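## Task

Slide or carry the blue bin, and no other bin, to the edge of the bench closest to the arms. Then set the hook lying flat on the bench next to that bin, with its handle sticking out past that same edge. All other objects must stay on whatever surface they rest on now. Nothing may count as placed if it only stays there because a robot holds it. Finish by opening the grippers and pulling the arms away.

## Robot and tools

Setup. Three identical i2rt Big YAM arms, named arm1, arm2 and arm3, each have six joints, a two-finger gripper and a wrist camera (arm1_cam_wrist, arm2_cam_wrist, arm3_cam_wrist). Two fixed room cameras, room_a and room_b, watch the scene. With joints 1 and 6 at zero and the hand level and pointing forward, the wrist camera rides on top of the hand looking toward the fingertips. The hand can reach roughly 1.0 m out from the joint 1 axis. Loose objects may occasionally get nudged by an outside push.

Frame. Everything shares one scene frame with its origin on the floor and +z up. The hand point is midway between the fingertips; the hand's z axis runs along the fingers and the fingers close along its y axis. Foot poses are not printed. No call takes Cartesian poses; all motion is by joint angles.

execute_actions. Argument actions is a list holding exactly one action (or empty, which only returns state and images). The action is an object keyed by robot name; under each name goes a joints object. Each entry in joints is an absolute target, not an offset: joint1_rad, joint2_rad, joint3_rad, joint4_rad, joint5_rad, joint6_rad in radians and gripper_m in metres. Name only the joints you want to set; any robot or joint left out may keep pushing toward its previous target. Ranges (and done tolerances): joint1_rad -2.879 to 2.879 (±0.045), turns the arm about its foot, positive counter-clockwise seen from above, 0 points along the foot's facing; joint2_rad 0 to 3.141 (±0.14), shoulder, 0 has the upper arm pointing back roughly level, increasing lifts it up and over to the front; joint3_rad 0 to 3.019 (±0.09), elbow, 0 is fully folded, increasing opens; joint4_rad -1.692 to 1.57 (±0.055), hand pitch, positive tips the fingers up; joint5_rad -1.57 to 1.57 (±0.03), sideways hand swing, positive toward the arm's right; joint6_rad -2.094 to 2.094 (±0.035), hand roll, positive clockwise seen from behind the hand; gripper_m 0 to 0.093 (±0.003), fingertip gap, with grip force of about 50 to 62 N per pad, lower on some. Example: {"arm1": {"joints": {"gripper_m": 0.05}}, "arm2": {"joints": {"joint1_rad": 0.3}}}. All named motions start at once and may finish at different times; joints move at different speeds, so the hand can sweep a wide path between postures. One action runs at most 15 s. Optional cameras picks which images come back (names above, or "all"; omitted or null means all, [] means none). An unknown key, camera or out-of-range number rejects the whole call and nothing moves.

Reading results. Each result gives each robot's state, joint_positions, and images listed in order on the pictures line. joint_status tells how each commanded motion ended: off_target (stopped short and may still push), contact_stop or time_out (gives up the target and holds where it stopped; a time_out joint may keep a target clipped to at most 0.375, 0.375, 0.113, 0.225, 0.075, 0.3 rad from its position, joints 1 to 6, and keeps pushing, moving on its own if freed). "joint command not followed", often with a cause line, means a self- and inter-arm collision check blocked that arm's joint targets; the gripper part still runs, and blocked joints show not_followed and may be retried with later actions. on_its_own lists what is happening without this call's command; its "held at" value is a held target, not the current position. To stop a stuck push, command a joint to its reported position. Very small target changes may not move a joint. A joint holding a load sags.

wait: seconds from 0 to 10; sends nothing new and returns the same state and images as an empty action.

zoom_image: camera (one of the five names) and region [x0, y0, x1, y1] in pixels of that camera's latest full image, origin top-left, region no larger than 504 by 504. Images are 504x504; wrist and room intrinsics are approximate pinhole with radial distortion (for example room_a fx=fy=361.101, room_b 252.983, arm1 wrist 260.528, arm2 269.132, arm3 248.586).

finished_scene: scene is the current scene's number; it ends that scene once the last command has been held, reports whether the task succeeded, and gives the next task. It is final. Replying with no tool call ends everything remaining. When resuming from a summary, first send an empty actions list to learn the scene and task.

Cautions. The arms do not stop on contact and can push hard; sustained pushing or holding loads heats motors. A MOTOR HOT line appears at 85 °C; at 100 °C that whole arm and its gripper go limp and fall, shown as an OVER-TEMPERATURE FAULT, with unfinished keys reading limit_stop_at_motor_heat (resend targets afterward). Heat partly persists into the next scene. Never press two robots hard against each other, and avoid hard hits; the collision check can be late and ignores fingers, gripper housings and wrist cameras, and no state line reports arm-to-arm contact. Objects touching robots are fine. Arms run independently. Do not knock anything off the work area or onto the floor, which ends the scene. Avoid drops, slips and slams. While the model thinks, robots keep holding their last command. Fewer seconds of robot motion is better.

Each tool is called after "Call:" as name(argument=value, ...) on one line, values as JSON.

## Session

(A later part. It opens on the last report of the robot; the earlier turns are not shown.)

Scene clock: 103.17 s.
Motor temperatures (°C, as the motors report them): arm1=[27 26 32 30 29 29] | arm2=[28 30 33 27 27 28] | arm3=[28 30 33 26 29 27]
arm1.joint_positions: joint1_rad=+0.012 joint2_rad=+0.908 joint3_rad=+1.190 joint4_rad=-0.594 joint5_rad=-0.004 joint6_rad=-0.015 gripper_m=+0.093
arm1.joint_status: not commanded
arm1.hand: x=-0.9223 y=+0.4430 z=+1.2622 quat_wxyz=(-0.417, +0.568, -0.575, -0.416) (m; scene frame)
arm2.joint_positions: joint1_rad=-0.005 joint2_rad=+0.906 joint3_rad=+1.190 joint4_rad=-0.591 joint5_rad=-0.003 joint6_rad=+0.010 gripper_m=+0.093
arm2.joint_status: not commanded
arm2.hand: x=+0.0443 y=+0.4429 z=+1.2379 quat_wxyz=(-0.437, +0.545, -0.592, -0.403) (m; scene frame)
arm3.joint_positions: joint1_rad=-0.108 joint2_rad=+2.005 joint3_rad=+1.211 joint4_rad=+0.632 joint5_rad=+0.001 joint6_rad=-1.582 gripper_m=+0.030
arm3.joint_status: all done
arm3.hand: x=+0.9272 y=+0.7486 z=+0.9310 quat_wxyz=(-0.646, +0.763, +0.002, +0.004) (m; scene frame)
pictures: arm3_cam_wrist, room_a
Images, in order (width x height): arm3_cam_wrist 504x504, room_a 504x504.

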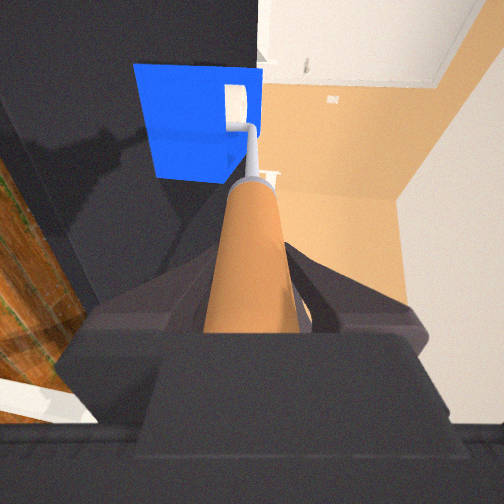

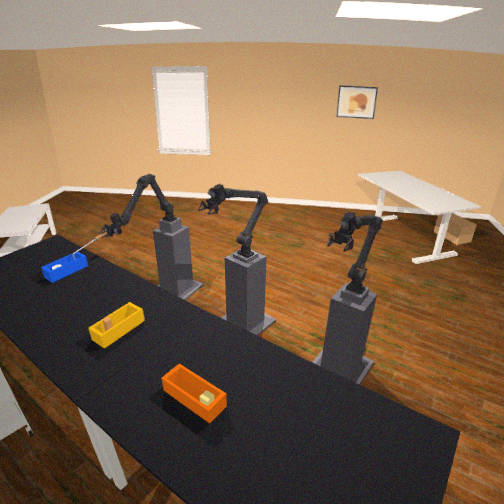

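Call:
execute_actions(actions=[{"arm3":{"joints":{"joint2_rad":1.782,"joint3_rad":0.988}}}], cameras=["arm3_cam_wrist","room_a"])

Scene clock: 104.80 s.
Motor temperatures (°C, as the motors report them): arm1=[27 26 32 30 29 29] | arm2=[28 30 33 27 27 28] | arm3=[28 30 33 26 29 27]
arm1.joint_positions: joint1_rad=+0.012 joint2_rad=+0.908 joint3_rad=+1.190 joint4_rad=-0.594 joint5_rad=-0.004 joint6_rad=-0.015 gripper_m=+0.093
arm1.joint_status: not commanded
arm1.hand: x=-0.9223 y=+0.4430 z=+1.2622 quat_wxyz=(-0.417, +0.568, -0.575, -0.416) (m; scene frame)
arm2.joint_positions: joint1_rad=-0.005 joint2_rad=+0.906 joint3_rad=+1.190 joint4_rad=-0.591 joint5_rad=-0.003 joint6_rad=+0.010 gripper_m=+0.093
arm2.joint_status: not commanded
arm2.hand: x=+0.0443 y=+0.4429 z=+1.2379 quat_wxyz=(-0.437, +0.545, -0.592, -0.403) (m; scene frame)
arm3.joint_positions: joint1_rad=-0.108 joint2_rad=+1.824 joint3_rad=+0.970 joint4_rad=+0.635 joint5_rad=+0.001 joint6_rad=-1.582 gripper_m=+0.030
arm3.joint_status: all done
arm3.hand: x=+0.9270 y=+0.6689 z=+0.9366 quat_wxyz=(-0.624, +0.781, +0.002, +0.004) (m; scene frame)
pictures: arm3_cam_wrist, room_a
Images, in order (width x height): arm3_cam_wrist 504x504, room_a 504x504.

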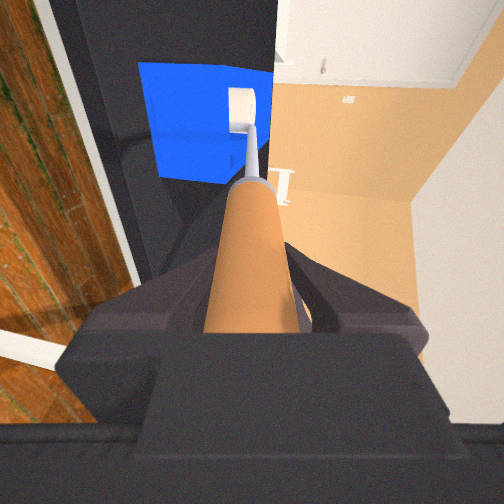

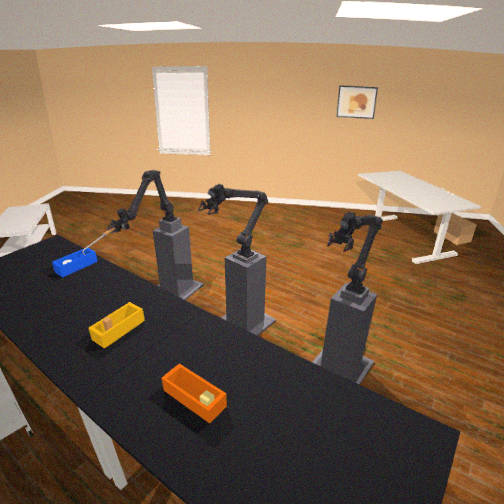

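Call:
zoom_image(camera="arm3_cam_wrist", region=[30, 0, 290, 260])

Region (30, 0, 290, 260) of arm3_cam_wrist's 504x504 image, scaled by 1.938, with more detail than that image has.

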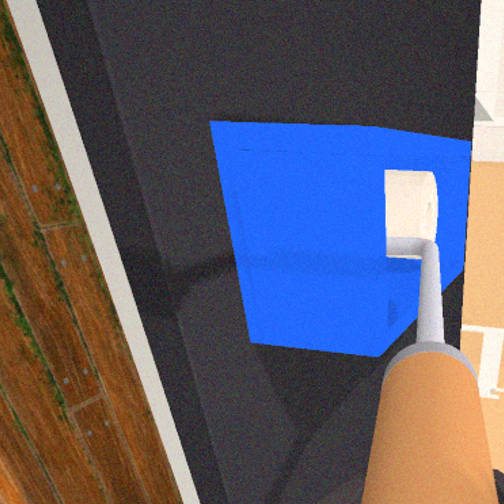

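Call:
execute_actions(actions=[{"arm3":{"joints":{"joint2_rad":1.65,"joint3_rad":0.836}}}], cameras=["arm3_cam_wrist","room_a","room_b"])

Scene clock: 106.87 s.
Motor temperatures (°C, as the motors report them): arm1=[27 26 33 30 29 29] | arm2=[28 30 34 27 27 28] | arm3=[28 29 33 26 29 27]
arm1.joint_positions: joint1_rad=+0.012 joint2_rad=+0.908 joint3_rad=+1.190 joint4_rad=-0.594 joint5_rad=-0.004 joint6_rad=-0.015 gripper_m=+0.093
arm1.joint_status: not commanded
arm1.hand: x=-0.9223 y=+0.4430 z=+1.2622 quat_wxyz=(-0.417, +0.568, -0.575, -0.416) (m; scene frame)
arm2.joint_positions: joint1_rad=-0.005 joint2_rad=+0.906 joint3_rad=+1.190 joint4_rad=-0.591 joint5_rad=-0.003 joint6_rad=+0.010 gripper_m=+0.093
arm2.joint_status: not commanded
arm2.hand: x=+0.0443 y=+0.4429 z=+1.2379 quat_wxyz=(-0.437, +0.545, -0.592, -0.403) (m; scene frame)
arm3.joint_positions: joint1_rad=-0.108 joint2_rad=+1.693 joint3_rad=+0.811 joint4_rad=+0.636 joint5_rad=+0.001 joint6_rad=-1.582 gripper_m=+0.030
arm3.joint_status: all done
arm3.hand: x=+0.9268 y=+0.6123 z=+0.9417 quat_wxyz=(-0.614, +0.789, +0.002, +0.004) (m; scene frame)
pictures: arm3_cam_wrist, room_a, room_b
Images, in order (width x height): arm3_cam_wrist 504x504, room_a 504x504, room_b 504x504.

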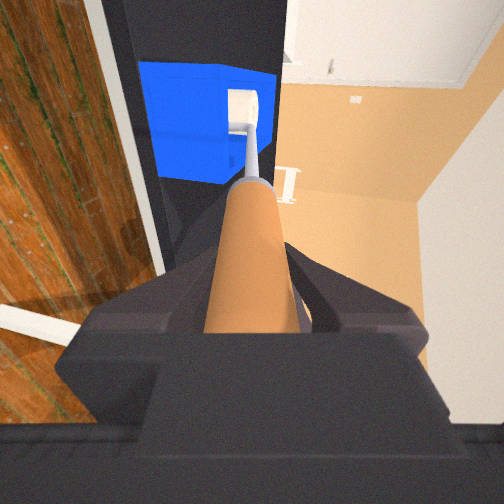

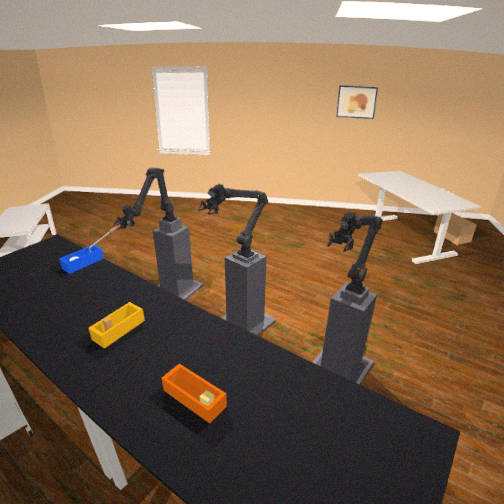

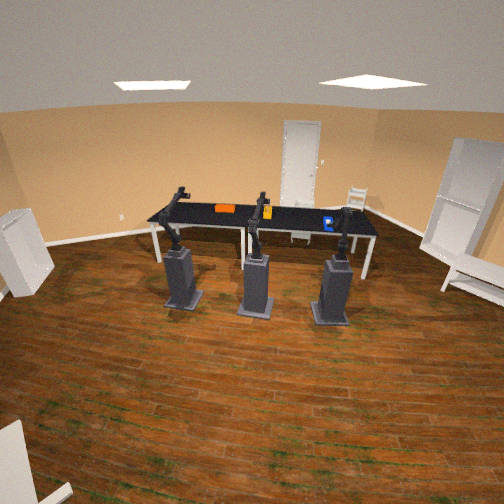

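Call:
zoom_image(camera="arm3_cam_wrist", region=[80, 20, 280, 220])

Region (80, 20, 280, 220) of arm3_cam_wrist's 504x504 image, scaled by 2.520, with more detail than that image has.

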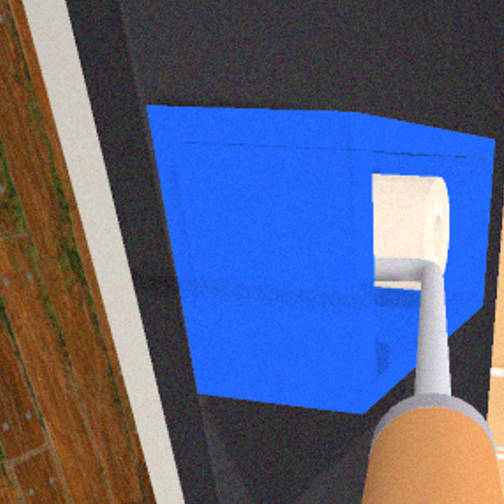

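Call:
execute_actions(actions=[{"arm3":{"joints":{"joint4_rad":0.97}}}], cameras=["arm3_cam_wrist","room_a"])

Scene clock: 111.07 s.
Motor temperatures (°C, as the motors report them): arm1=[27 26 33 30 29 29] | arm2=[28 29 34 27 27 28] | arm3=[28 29 32 26 29 27]
arm1.joint_positions: joint1_rad=+0.012 joint2_rad=+0.908 joint3_rad=+1.190 joint4_rad=-0.594 joint5_rad=-0.004 joint6_rad=-0.015 gripper_m=+0.093
arm1.joint_status: not commanded
arm1.hand: x=-0.9223 y=+0.4430 z=+1.2622 quat_wxyz=(-0.417, +0.568, -0.575, -0.416) (m; scene frame)
arm2.joint_positions: joint1_rad=-0.005 joint2_rad=+0.906 joint3_rad=+1.190 joint4_rad=-0.591 joint5_rad=-0.003 joint6_rad=+0.010 gripper_m=+0.093
arm2.joint_status: not commanded
arm2.hand: x=+0.0443 y=+0.4429 z=+1.2379 quat_wxyz=(-0.437, +0.545, -0.592, -0.403) (m; scene frame)
arm3.joint_positions: joint1_rad=-0.108 joint2_rad=+1.693 joint3_rad=+0.809 joint4_rad=+0.920 joint5_rad=+0.001 joint6_rad=-1.582 gripper_m=+0.030
arm3.joint_status: all done
arm3.hand: x=+0.9270 y=+0.6190 z=+1.0095 quat_wxyz=(-0.719, +0.695, +0.001, +0.005) (m; scene frame)
pictures: arm3_cam_wrist, room_a
Images, in order (width x height): arm3_cam_wrist 504x504, room_a 504x504.

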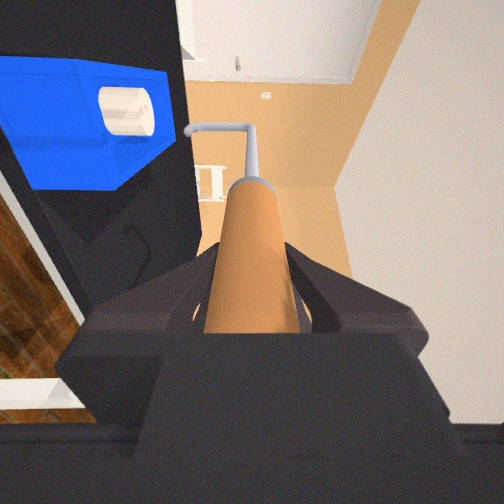

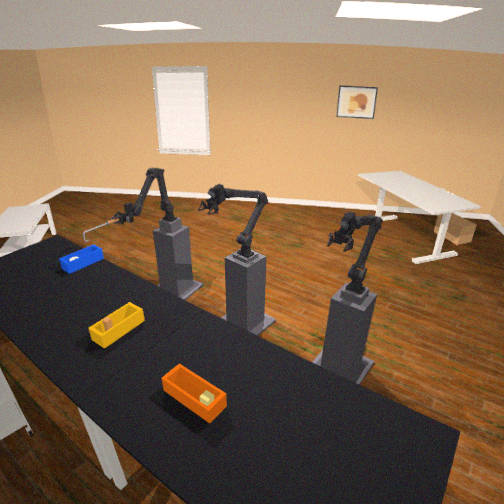

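Call:
execute_actions(actions=[{"arm3":{"joints":{"joint1_rad":0.151,"joint2_rad":2.30,"joint3_rad":1.565,"joint4_rad":0.995,"joint5_rad":0.262,"joint6_rad":0.015}}}], cameras=["arm3_cam_wrist","room_a"])

Scene clock: 113.47 s.
Motor temperatures (°C, as the motors report them): arm1=[27 26 33 30 29 29] | arm2=[28 29 34 27 27 28] | arm3=[28 29 33 26 29 27]
arm1.joint_positions: joint1_rad=+0.012 joint2_rad=+0.908 joint3_rad=+1.190 joint4_rad=-0.594 joint5_rad=-0.004 joint6_rad=-0.015 gripper_m=+0.093
arm1.joint_status: not commanded
arm1.hand: x=-0.9223 y=+0.4430 z=+1.2622 quat_wxyz=(-0.417, +0.568, -0.575, -0.416) (m; scene frame)
arm2.joint_positions: joint1_rad=-0.005 joint2_rad=+0.906 joint3_rad=+1.190 joint4_rad=-0.591 joint5_rad=-0.003 joint6_rad=+0.010 gripper_m=+0.093
arm2.joint_status: not commanded
arm2.hand: x=+0.0443 y=+0.4429 z=+1.2379 quat_wxyz=(-0.437, +0.545, -0.592, -0.403) (m; scene frame)
arm3.joint_positions: joint1_rad=+0.146 joint2_rad=+2.353 joint3_rad=+1.493 joint4_rad=+0.950 joint5_rad=+0.263 joint6_rad=+0.002 gripper_m=+0.030
arm3.joint_status: all done
arm3.hand: x=+0.7628 y=+0.8058 z=+0.8814 quat_wxyz=(-0.516, +0.469, -0.488, -0.525) (m; scene frame)
pictures: arm3_cam_wrist, room_a
Images, in order (width x height): arm3_cam_wrist 504x504, room_a 504x504.

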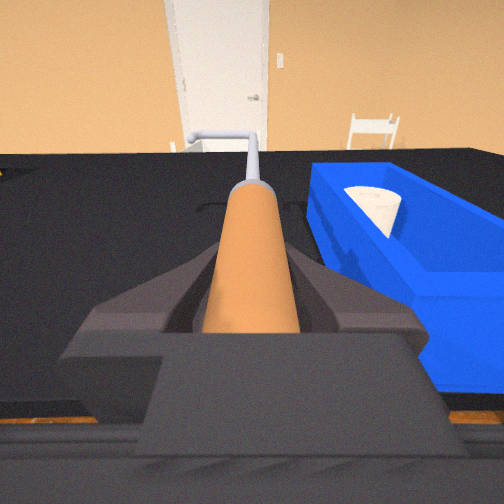

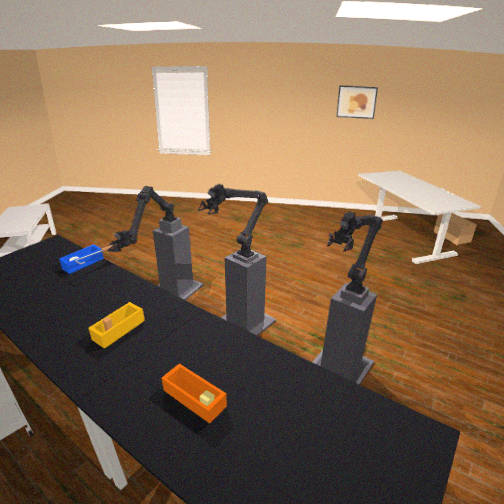

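Call:
execute_actions(actions=[])

Scene clock: 115.27 s.
Motor temperatures (°C, as the motors report them): arm1=[27 26 33 30 29 29] | arm2=[28 29 34 27 27 28] | arm3=[28 29 33 26 29 27]
arm1.joint_positions: joint1_rad=+0.012 joint2_rad=+0.908 joint3_rad=+1.190 joint4_rad=-0.594 joint5_rad=-0.004 joint6_rad=-0.015 gripper_m=+0.093
arm1.joint_status: not commanded
arm1.hand: x=-0.9223 y=+0.4430 z=+1.2622 quat_wxyz=(-0.417, +0.568, -0.575, -0.416) (m; scene frame)
arm2.joint_positions: joint1_rad=-0.005 joint2_rad=+0.906 joint3_rad=+1.190 joint4_rad=-0.591 joint5_rad=-0.003 joint6_rad=+0.010 gripper_m=+0.093
arm2.joint_status: not commanded
arm2.hand: x=+0.0443 y=+0.4429 z=+1.2379 quat_wxyz=(-0.437, +0.545, -0.592, -0.403) (m; scene frame)
arm3.joint_positions: joint1_rad=+0.146 joint2_rad=+2.353 joint3_rad=+1.493 joint4_rad=+0.950 joint5_rad=+0.263 joint6_rad=+0.003 gripper_m=+0.030
arm3.joint_status: all done
arm3.hand: x=+0.7628 y=+0.8058 z=+0.8814 quat_wxyz=(-0.516, +0.468, -0.488, -0.525) (m; scene frame)
pictures: arm1_cam_wrist, arm2_cam_wrist, arm3_cam_wrist, room_a, room_b
Images, in order (width x height): arm1_cam_wrist 504x504, arm2_cam_wrist 504x504, arm3_cam_wrist 504x504, room_a 504x504, room_b 504x504.

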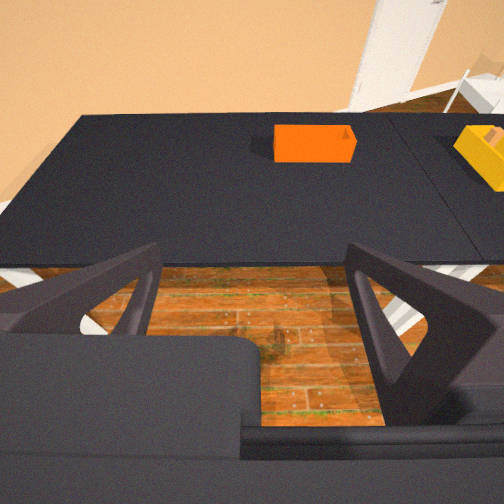

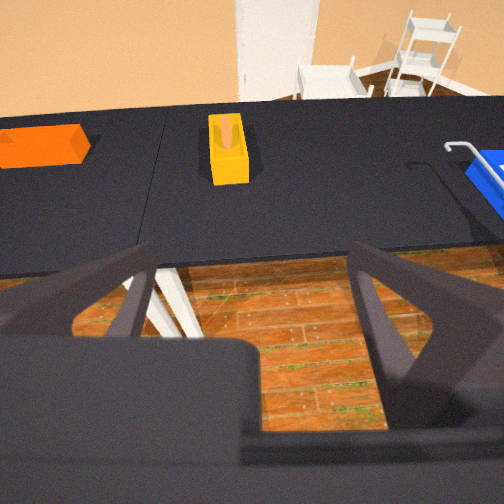

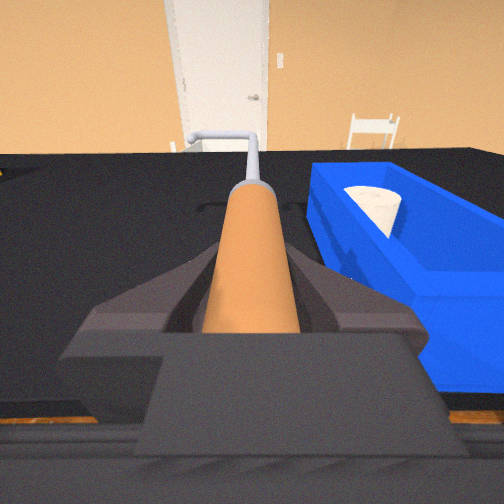

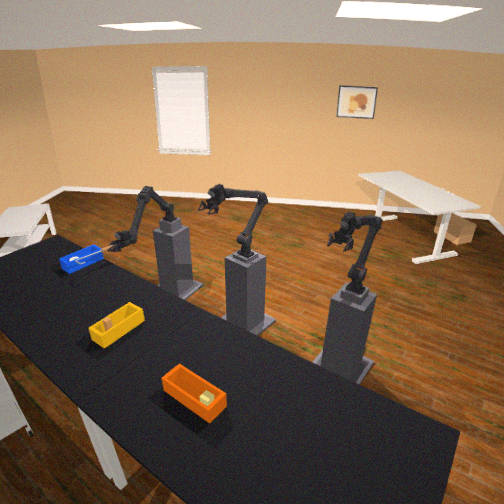

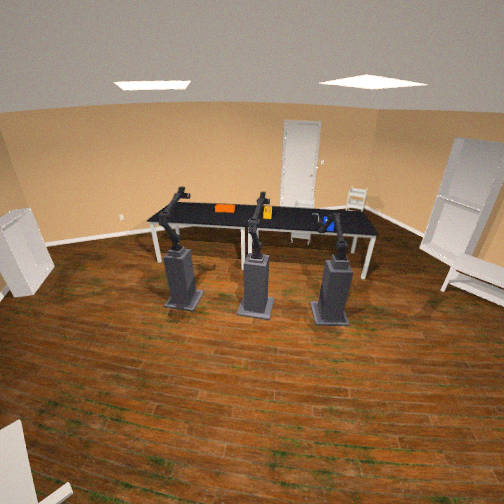

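Call:
execute_actions(actions=[{"arm3":{"joints":{"joint2_rad":2.40}}}], cameras=["arm3_cam_wrist"])

Scene clock: 116.50 s.
Motor temperatures (°C, as the motors report them): arm1=[27 26 33 30 29 29] | arm2=[28 29 34 27 27 28] | arm3=[28 29 33 26 29 27]
arm1.joint_positions: joint1_rad=+0.012 joint2_rad=+0.908 joint3_rad=+1.190 joint4_rad=-0.594 joint5_rad=-0.004 joint6_rad=-0.015 gripper_m=+0.093
arm1.joint_status: not commanded
arm1.hand: x=-0.9223 y=+0.4430 z=+1.2622 quat_wxyz=(-0.417, +0.568, -0.575, -0.416) (m; scene frame)
arm2.joint_positions: joint1_rad=-0.005 joint2_rad=+0.906 joint3_rad=+1.190 joint4_rad=-0.591 joint5_rad=-0.003 joint6_rad=+0.010 gripper_m=+0.093
arm2.joint_status: not commanded
arm2.hand: x=+0.0443 y=+0.4429 z=+1.2379 quat_wxyz=(-0.437, +0.545, -0.592, -0.403) (m; scene frame)
arm3.joint_positions: joint1_rad=+0.146 joint2_rad=+2.438 joint3_rad=+1.500 joint4_rad=+0.953 joint5_rad=+0.263 joint6_rad=+0.004 gripper_m=+0.030
arm3.joint_status: all done
arm3.hand: x=+0.7637 y=+0.8012 z=+0.8178 quat_wxyz=(-0.503, +0.491, -0.502, -0.503) (m; scene frame)
pictures: arm3_cam_wrist
Images, in order (width x height): arm3_cam_wrist 504x504.

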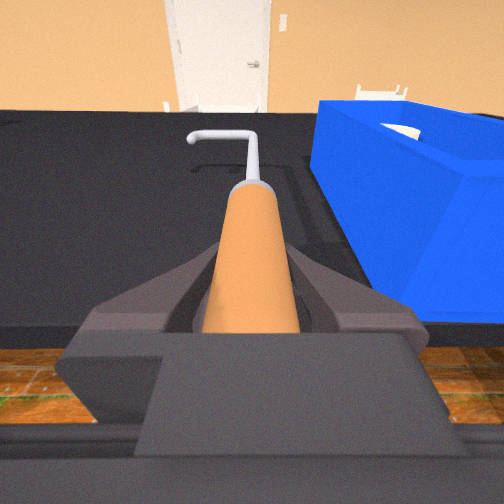

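Call:
execute_actions(actions=[{"arm3":{"joints":{"joint2_rad":2.435}}}], cameras=["arm3_cam_wrist"])

Scene clock: 117.43 s.
Motor temperatures (°C, as the motors report them): arm1=[27 26 33 30 29 29] | arm2=[28 29 34 27 27 28] | arm3=[28 29 33 26 29 27]
arm1.joint_positions: joint1_rad=+0.012 joint2_rad=+0.908 joint3_rad=+1.190 joint4_rad=-0.594 joint5_rad=-0.004 joint6_rad=-0.015 gripper_m=+0.093
arm1.joint_status: not commanded
arm1.hand: x=-0.9223 y=+0.4430 z=+1.2622 quat_wxyz=(-0.417, +0.568, -0.575, -0.416) (m; scene frame)
arm2.joint_positions: joint1_rad=-0.005 joint2_rad=+0.906 joint3_rad=+1.190 joint4_rad=-0.591 joint5_rad=-0.003 joint6_rad=+0.010 gripper_m=+0.093
arm2.joint_status: not commanded
arm2.hand: x=+0.0443 y=+0.4429 z=+1.2379 quat_wxyz=(-0.437, +0.545, -0.592, -0.403) (m; scene frame)
arm3.joint_positions: joint1_rad=+0.146 joint2_rad=+2.452 joint3_rad=+1.500 joint4_rad=+0.953 joint5_rad=+0.263 joint6_rad=+0.004 gripper_m=+0.030
arm3.joint_status: all done
arm3.hand: x=+0.7641 y=+0.7995 z=+0.8059 quat_wxyz=(-0.501, +0.496, -0.505, -0.498) (m; scene frame)
pictures: arm3_cam_wrist
Images, in order (width x height): arm3_cam_wrist 504x504.

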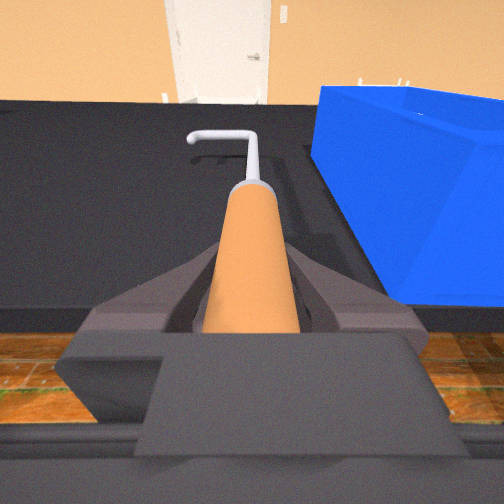

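Call:
execute_actions(actions=[{"arm3":{"joints":{"joint2_rad":2.466}}}], cameras=["arm3_cam_wrist"])

Scene clock: 118.27 s.
Motor temperatures (°C, as the motors report them): arm1=[27 26 33 30 29 29] | arm2=[28 29 34 27 27 28] | arm3=[28 29 33 26 29 27]
arm1.joint_positions: joint1_rad=+0.012 joint2_rad=+0.908 joint3_rad=+1.190 joint4_rad=-0.594 joint5_rad=-0.004 joint6_rad=-0.015 gripper_m=+0.093
arm1.joint_status: not commanded
arm1.hand: x=-0.9223 y=+0.4430 z=+1.2622 quat_wxyz=(-0.417, +0.568, -0.575, -0.416) (m; scene frame)
arm2.joint_positions: joint1_rad=-0.005 joint2_rad=+0.906 joint3_rad=+1.190 joint4_rad=-0.591 joint5_rad=-0.003 joint6_rad=+0.010 gripper_m=+0.093
arm2.joint_status: not commanded
arm2.hand: x=+0.0443 y=+0.4429 z=+1.2379 quat_wxyz=(-0.437, +0.545, -0.592, -0.403) (m; scene frame)
arm3.joint_positions: joint1_rad=+0.146 joint2_rad=+2.485 joint3_rad=+1.501 joint4_rad=+0.955 joint5_rad=+0.263 joint6_rad=+0.007 gripper_m=+0.030
arm3.joint_status: all done
arm3.hand: x=+0.7651 y=+0.7952 z=+0.7806 quat_wxyz=(-0.494, +0.504, -0.511, -0.490) (m; scene frame)
pictures: arm3_cam_wrist
Images, in order (width x height): arm3_cam_wrist 504x504.

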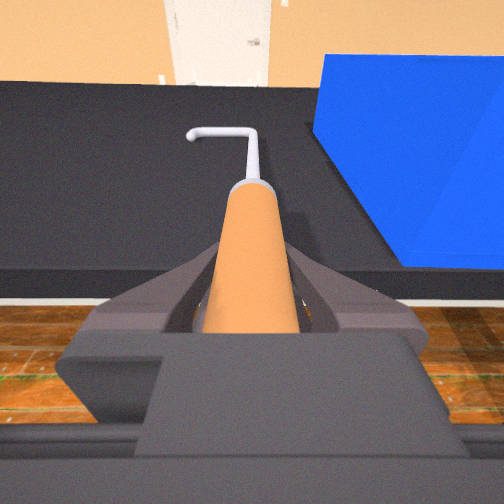

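On the table. Release.

Call:
execute_actions(actions=[{"arm3":{"joints":{"gripper_m":0.075}}}], cameras=["arm3_cam_wrist"])

Scene clock: 119.17 s.
Motor temperatures (°C, as the motors report them): arm1=[27 26 33 30 29 29] | arm2=[28 29 34 27 27 28] | arm3=[28 29 33 26 29 27]
arm1.joint_positions: joint1_rad=+0.012 joint2_rad=+0.908 joint3_rad=+1.190 joint4_rad=-0.594 joint5_rad=-0.004 joint6_rad=-0.015 gripper_m=+0.093
arm1.joint_status: not commanded
arm1.hand: x=-0.9223 y=+0.4430 z=+1.2622 quat_wxyz=(-0.417, +0.568, -0.575, -0.416) (m; scene frame)
arm2.joint_positions: joint1_rad=-0.005 joint2_rad=+0.906 joint3_rad=+1.190 joint4_rad=-0.591 joint5_rad=-0.003 joint6_rad=+0.010 gripper_m=+0.093
arm2.joint_status: not commanded
arm2.hand: x=+0.0443 y=+0.4429 z=+1.2379 quat_wxyz=(-0.437, +0.545, -0.592, -0.403) (m; scene frame)
arm3.joint_positions: joint1_rad=+0.146 joint2_rad=+2.485 joint3_rad=+1.525 joint4_rad=+0.979 joint5_rad=+0.263 joint6_rad=+0.008 gripper_m=+0.075
arm3.joint_status: all done
arm3.hand: x=+0.7632 y=+0.8029 z=+0.7975 quat_wxyz=(-0.503, +0.489, -0.503, -0.505) (m; scene frame)
pictures: arm3_cam_wrist
Images, in order (width x height): arm3_cam_wrist 504x504.

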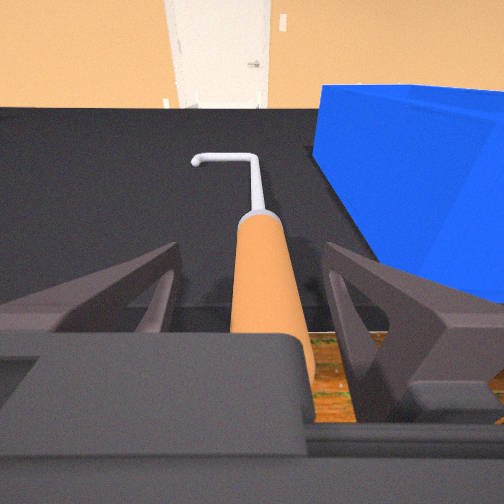

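Call:
execute_actions(actions=[{"arm3":{"joints":{"joint2_rad":2.15}}}], cameras=["arm3_cam_wrist"])

Call:
execute_actions(actions=[{"arm3":{"joints":{"joint1_rad":-0.1,"joint2_rad":0.9,"joint3_rad":1.2,"joint4_rad":-0.6,"joint5_rad":0.0,"joint6_rad":0.0,"gripper_m":0.093}}}])

Scene clock: 120.83 s.
Motor temperatures (°C, as the motors report them): arm1=[27 26 33 30 29 29] | arm2=[28 29 34 27 27 28] | arm3=[28 29 33 26 29 27]
arm1.joint_positions: joint1_rad=+0.012 joint2_rad=+0.908 joint3_rad=+1.190 joint4_rad=-0.594 joint5_rad=-0.004 joint6_rad=-0.015 gripper_m=+0.093
arm1.joint_status: not commanded
arm1.hand: x=-0.9223 y=+0.4430 z=+1.2622 quat_wxyz=(-0.417, +0.568, -0.575, -0.416) (m; scene frame)
arm2.joint_positions: joint1_rad=-0.005 joint2_rad=+0.906 joint3_rad=+1.190 joint4_rad=-0.591 joint5_rad=-0.003 joint6_rad=+0.010 gripper_m=+0.093
arm2.joint_status: not commanded
arm2.hand: x=+0.0443 y=+0.4429 z=+1.2379 quat_wxyz=(-0.437, +0.545, -0.592, -0.403) (m; scene frame)
arm3.joint_positions: joint1_rad=+0.146 joint2_rad=+2.137 joint3_rad=+1.554 joint4_rad=+0.995 joint5_rad=+0.263 joint6_rad=+0.008 gripper_m=+0.075
arm3.joint_status: all done
arm3.hand: x=+0.7643 y=+0.8027 z=+1.0975 quat_wxyz=(-0.562, +0.360, -0.422, -0.614) (m; scene frame)
pictures: arm3_cam_wrist
Images, in order (width x height): arm3_cam_wrist 504x504.

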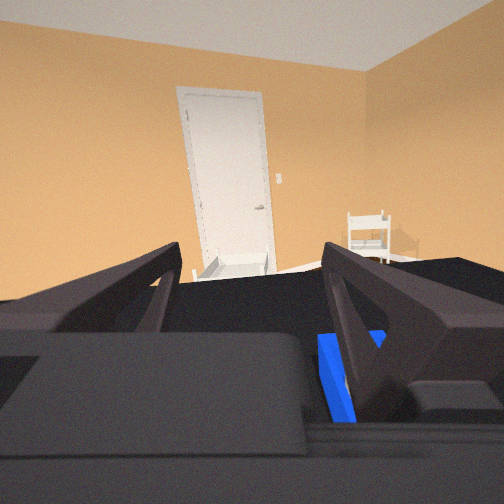

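Scene clock: 122.67 s.
Motor temperatures (°C, as the motors report them): arm1=[27 26 33 30 29 29] | arm2=[28 29 34 27 27 28] | arm3=[28 29 33 26 29 27]
arm1.joint_positions: joint1_rad=+0.012 joint2_rad=+0.908 joint3_rad=+1.190 joint4_rad=-0.594 joint5_rad=-0.004 joint6_rad=-0.015 gripper_m=+0.093
arm1.joint_status: not commanded
arm1.hand: x=-0.9223 y=+0.4430 z=+1.2622 quat_wxyz=(-0.417, +0.568, -0.575, -0.416) (m; scene frame)
arm2.joint_positions: joint1_rad=-0.005 joint2_rad=+0.906 joint3_rad=+1.190 joint4_rad=-0.591 joint5_rad=-0.003 joint6_rad=+0.010 gripper_m=+0.093
arm2.joint_status: not commanded
arm2.hand: x=+0.0443 y=+0.4429 z=+1.2379 quat_wxyz=(-0.437, +0.545, -0.592, -0.403) (m; scene frame)
arm3.joint_positions: joint1_rad=-0.094 joint2_rad=+0.891 joint3_rad=+1.189 joint4_rad=-0.593 joint5_rad=+0.000 joint6_rad=+0.007 gripper_m=+0.093
arm3.joint_status: all done
arm3.hand: x=+0.9207 y=+0.4334 z=+1.3070 quat_wxyz=(-0.416, +0.569, -0.568, -0.425) (m; scene frame)
pictures: arm1_cam_wrist, arm2_cam_wrist, arm3_cam_wrist, room_a, room_b
Images, in order (width x height): arm1_cam_wrist 504x504, arm2_cam_wrist 504x504, arm3_cam_wrist 504x504, room_a 504x504, room_b 504x504.

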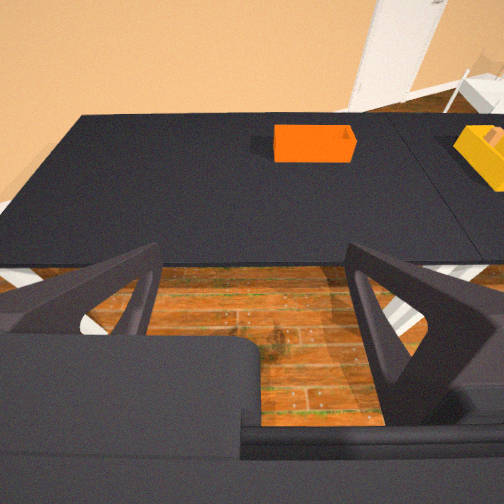

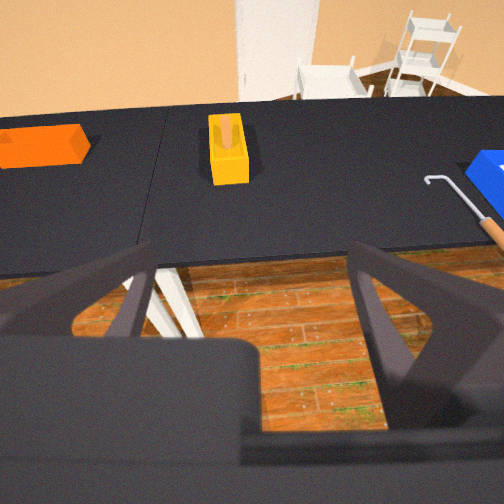

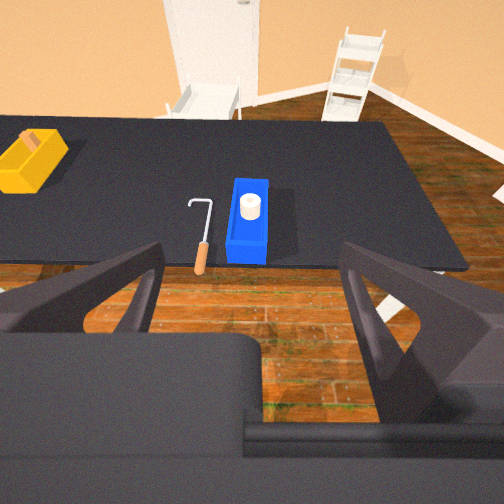

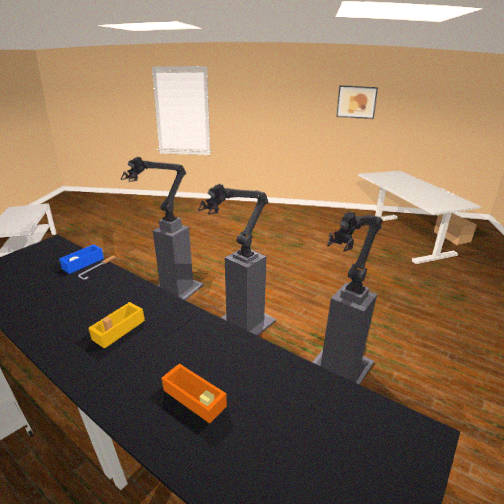

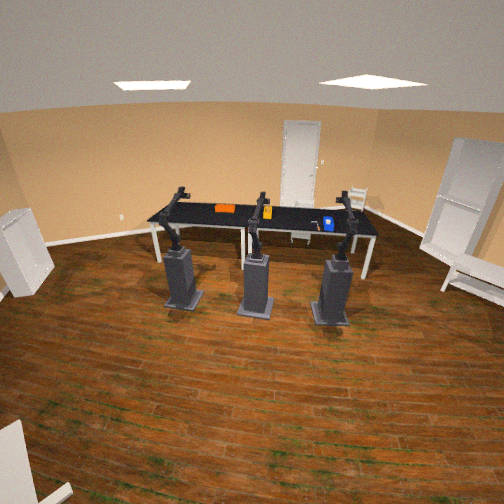

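Call:
zoom_image(camera="arm3_cam_wrist", region=[160, 160, 320, 300])

Region (160, 160, 320, 300) of arm3_cam_wrist's 504x504 image, scaled by 3.150, with more detail than that image has; it fills the top 441 rows of this view, and the rest is white.

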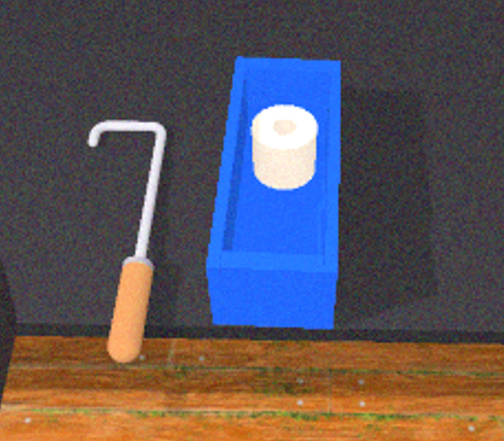

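Call:
finished_scene(scene=1)

The scene is finished: the task was done.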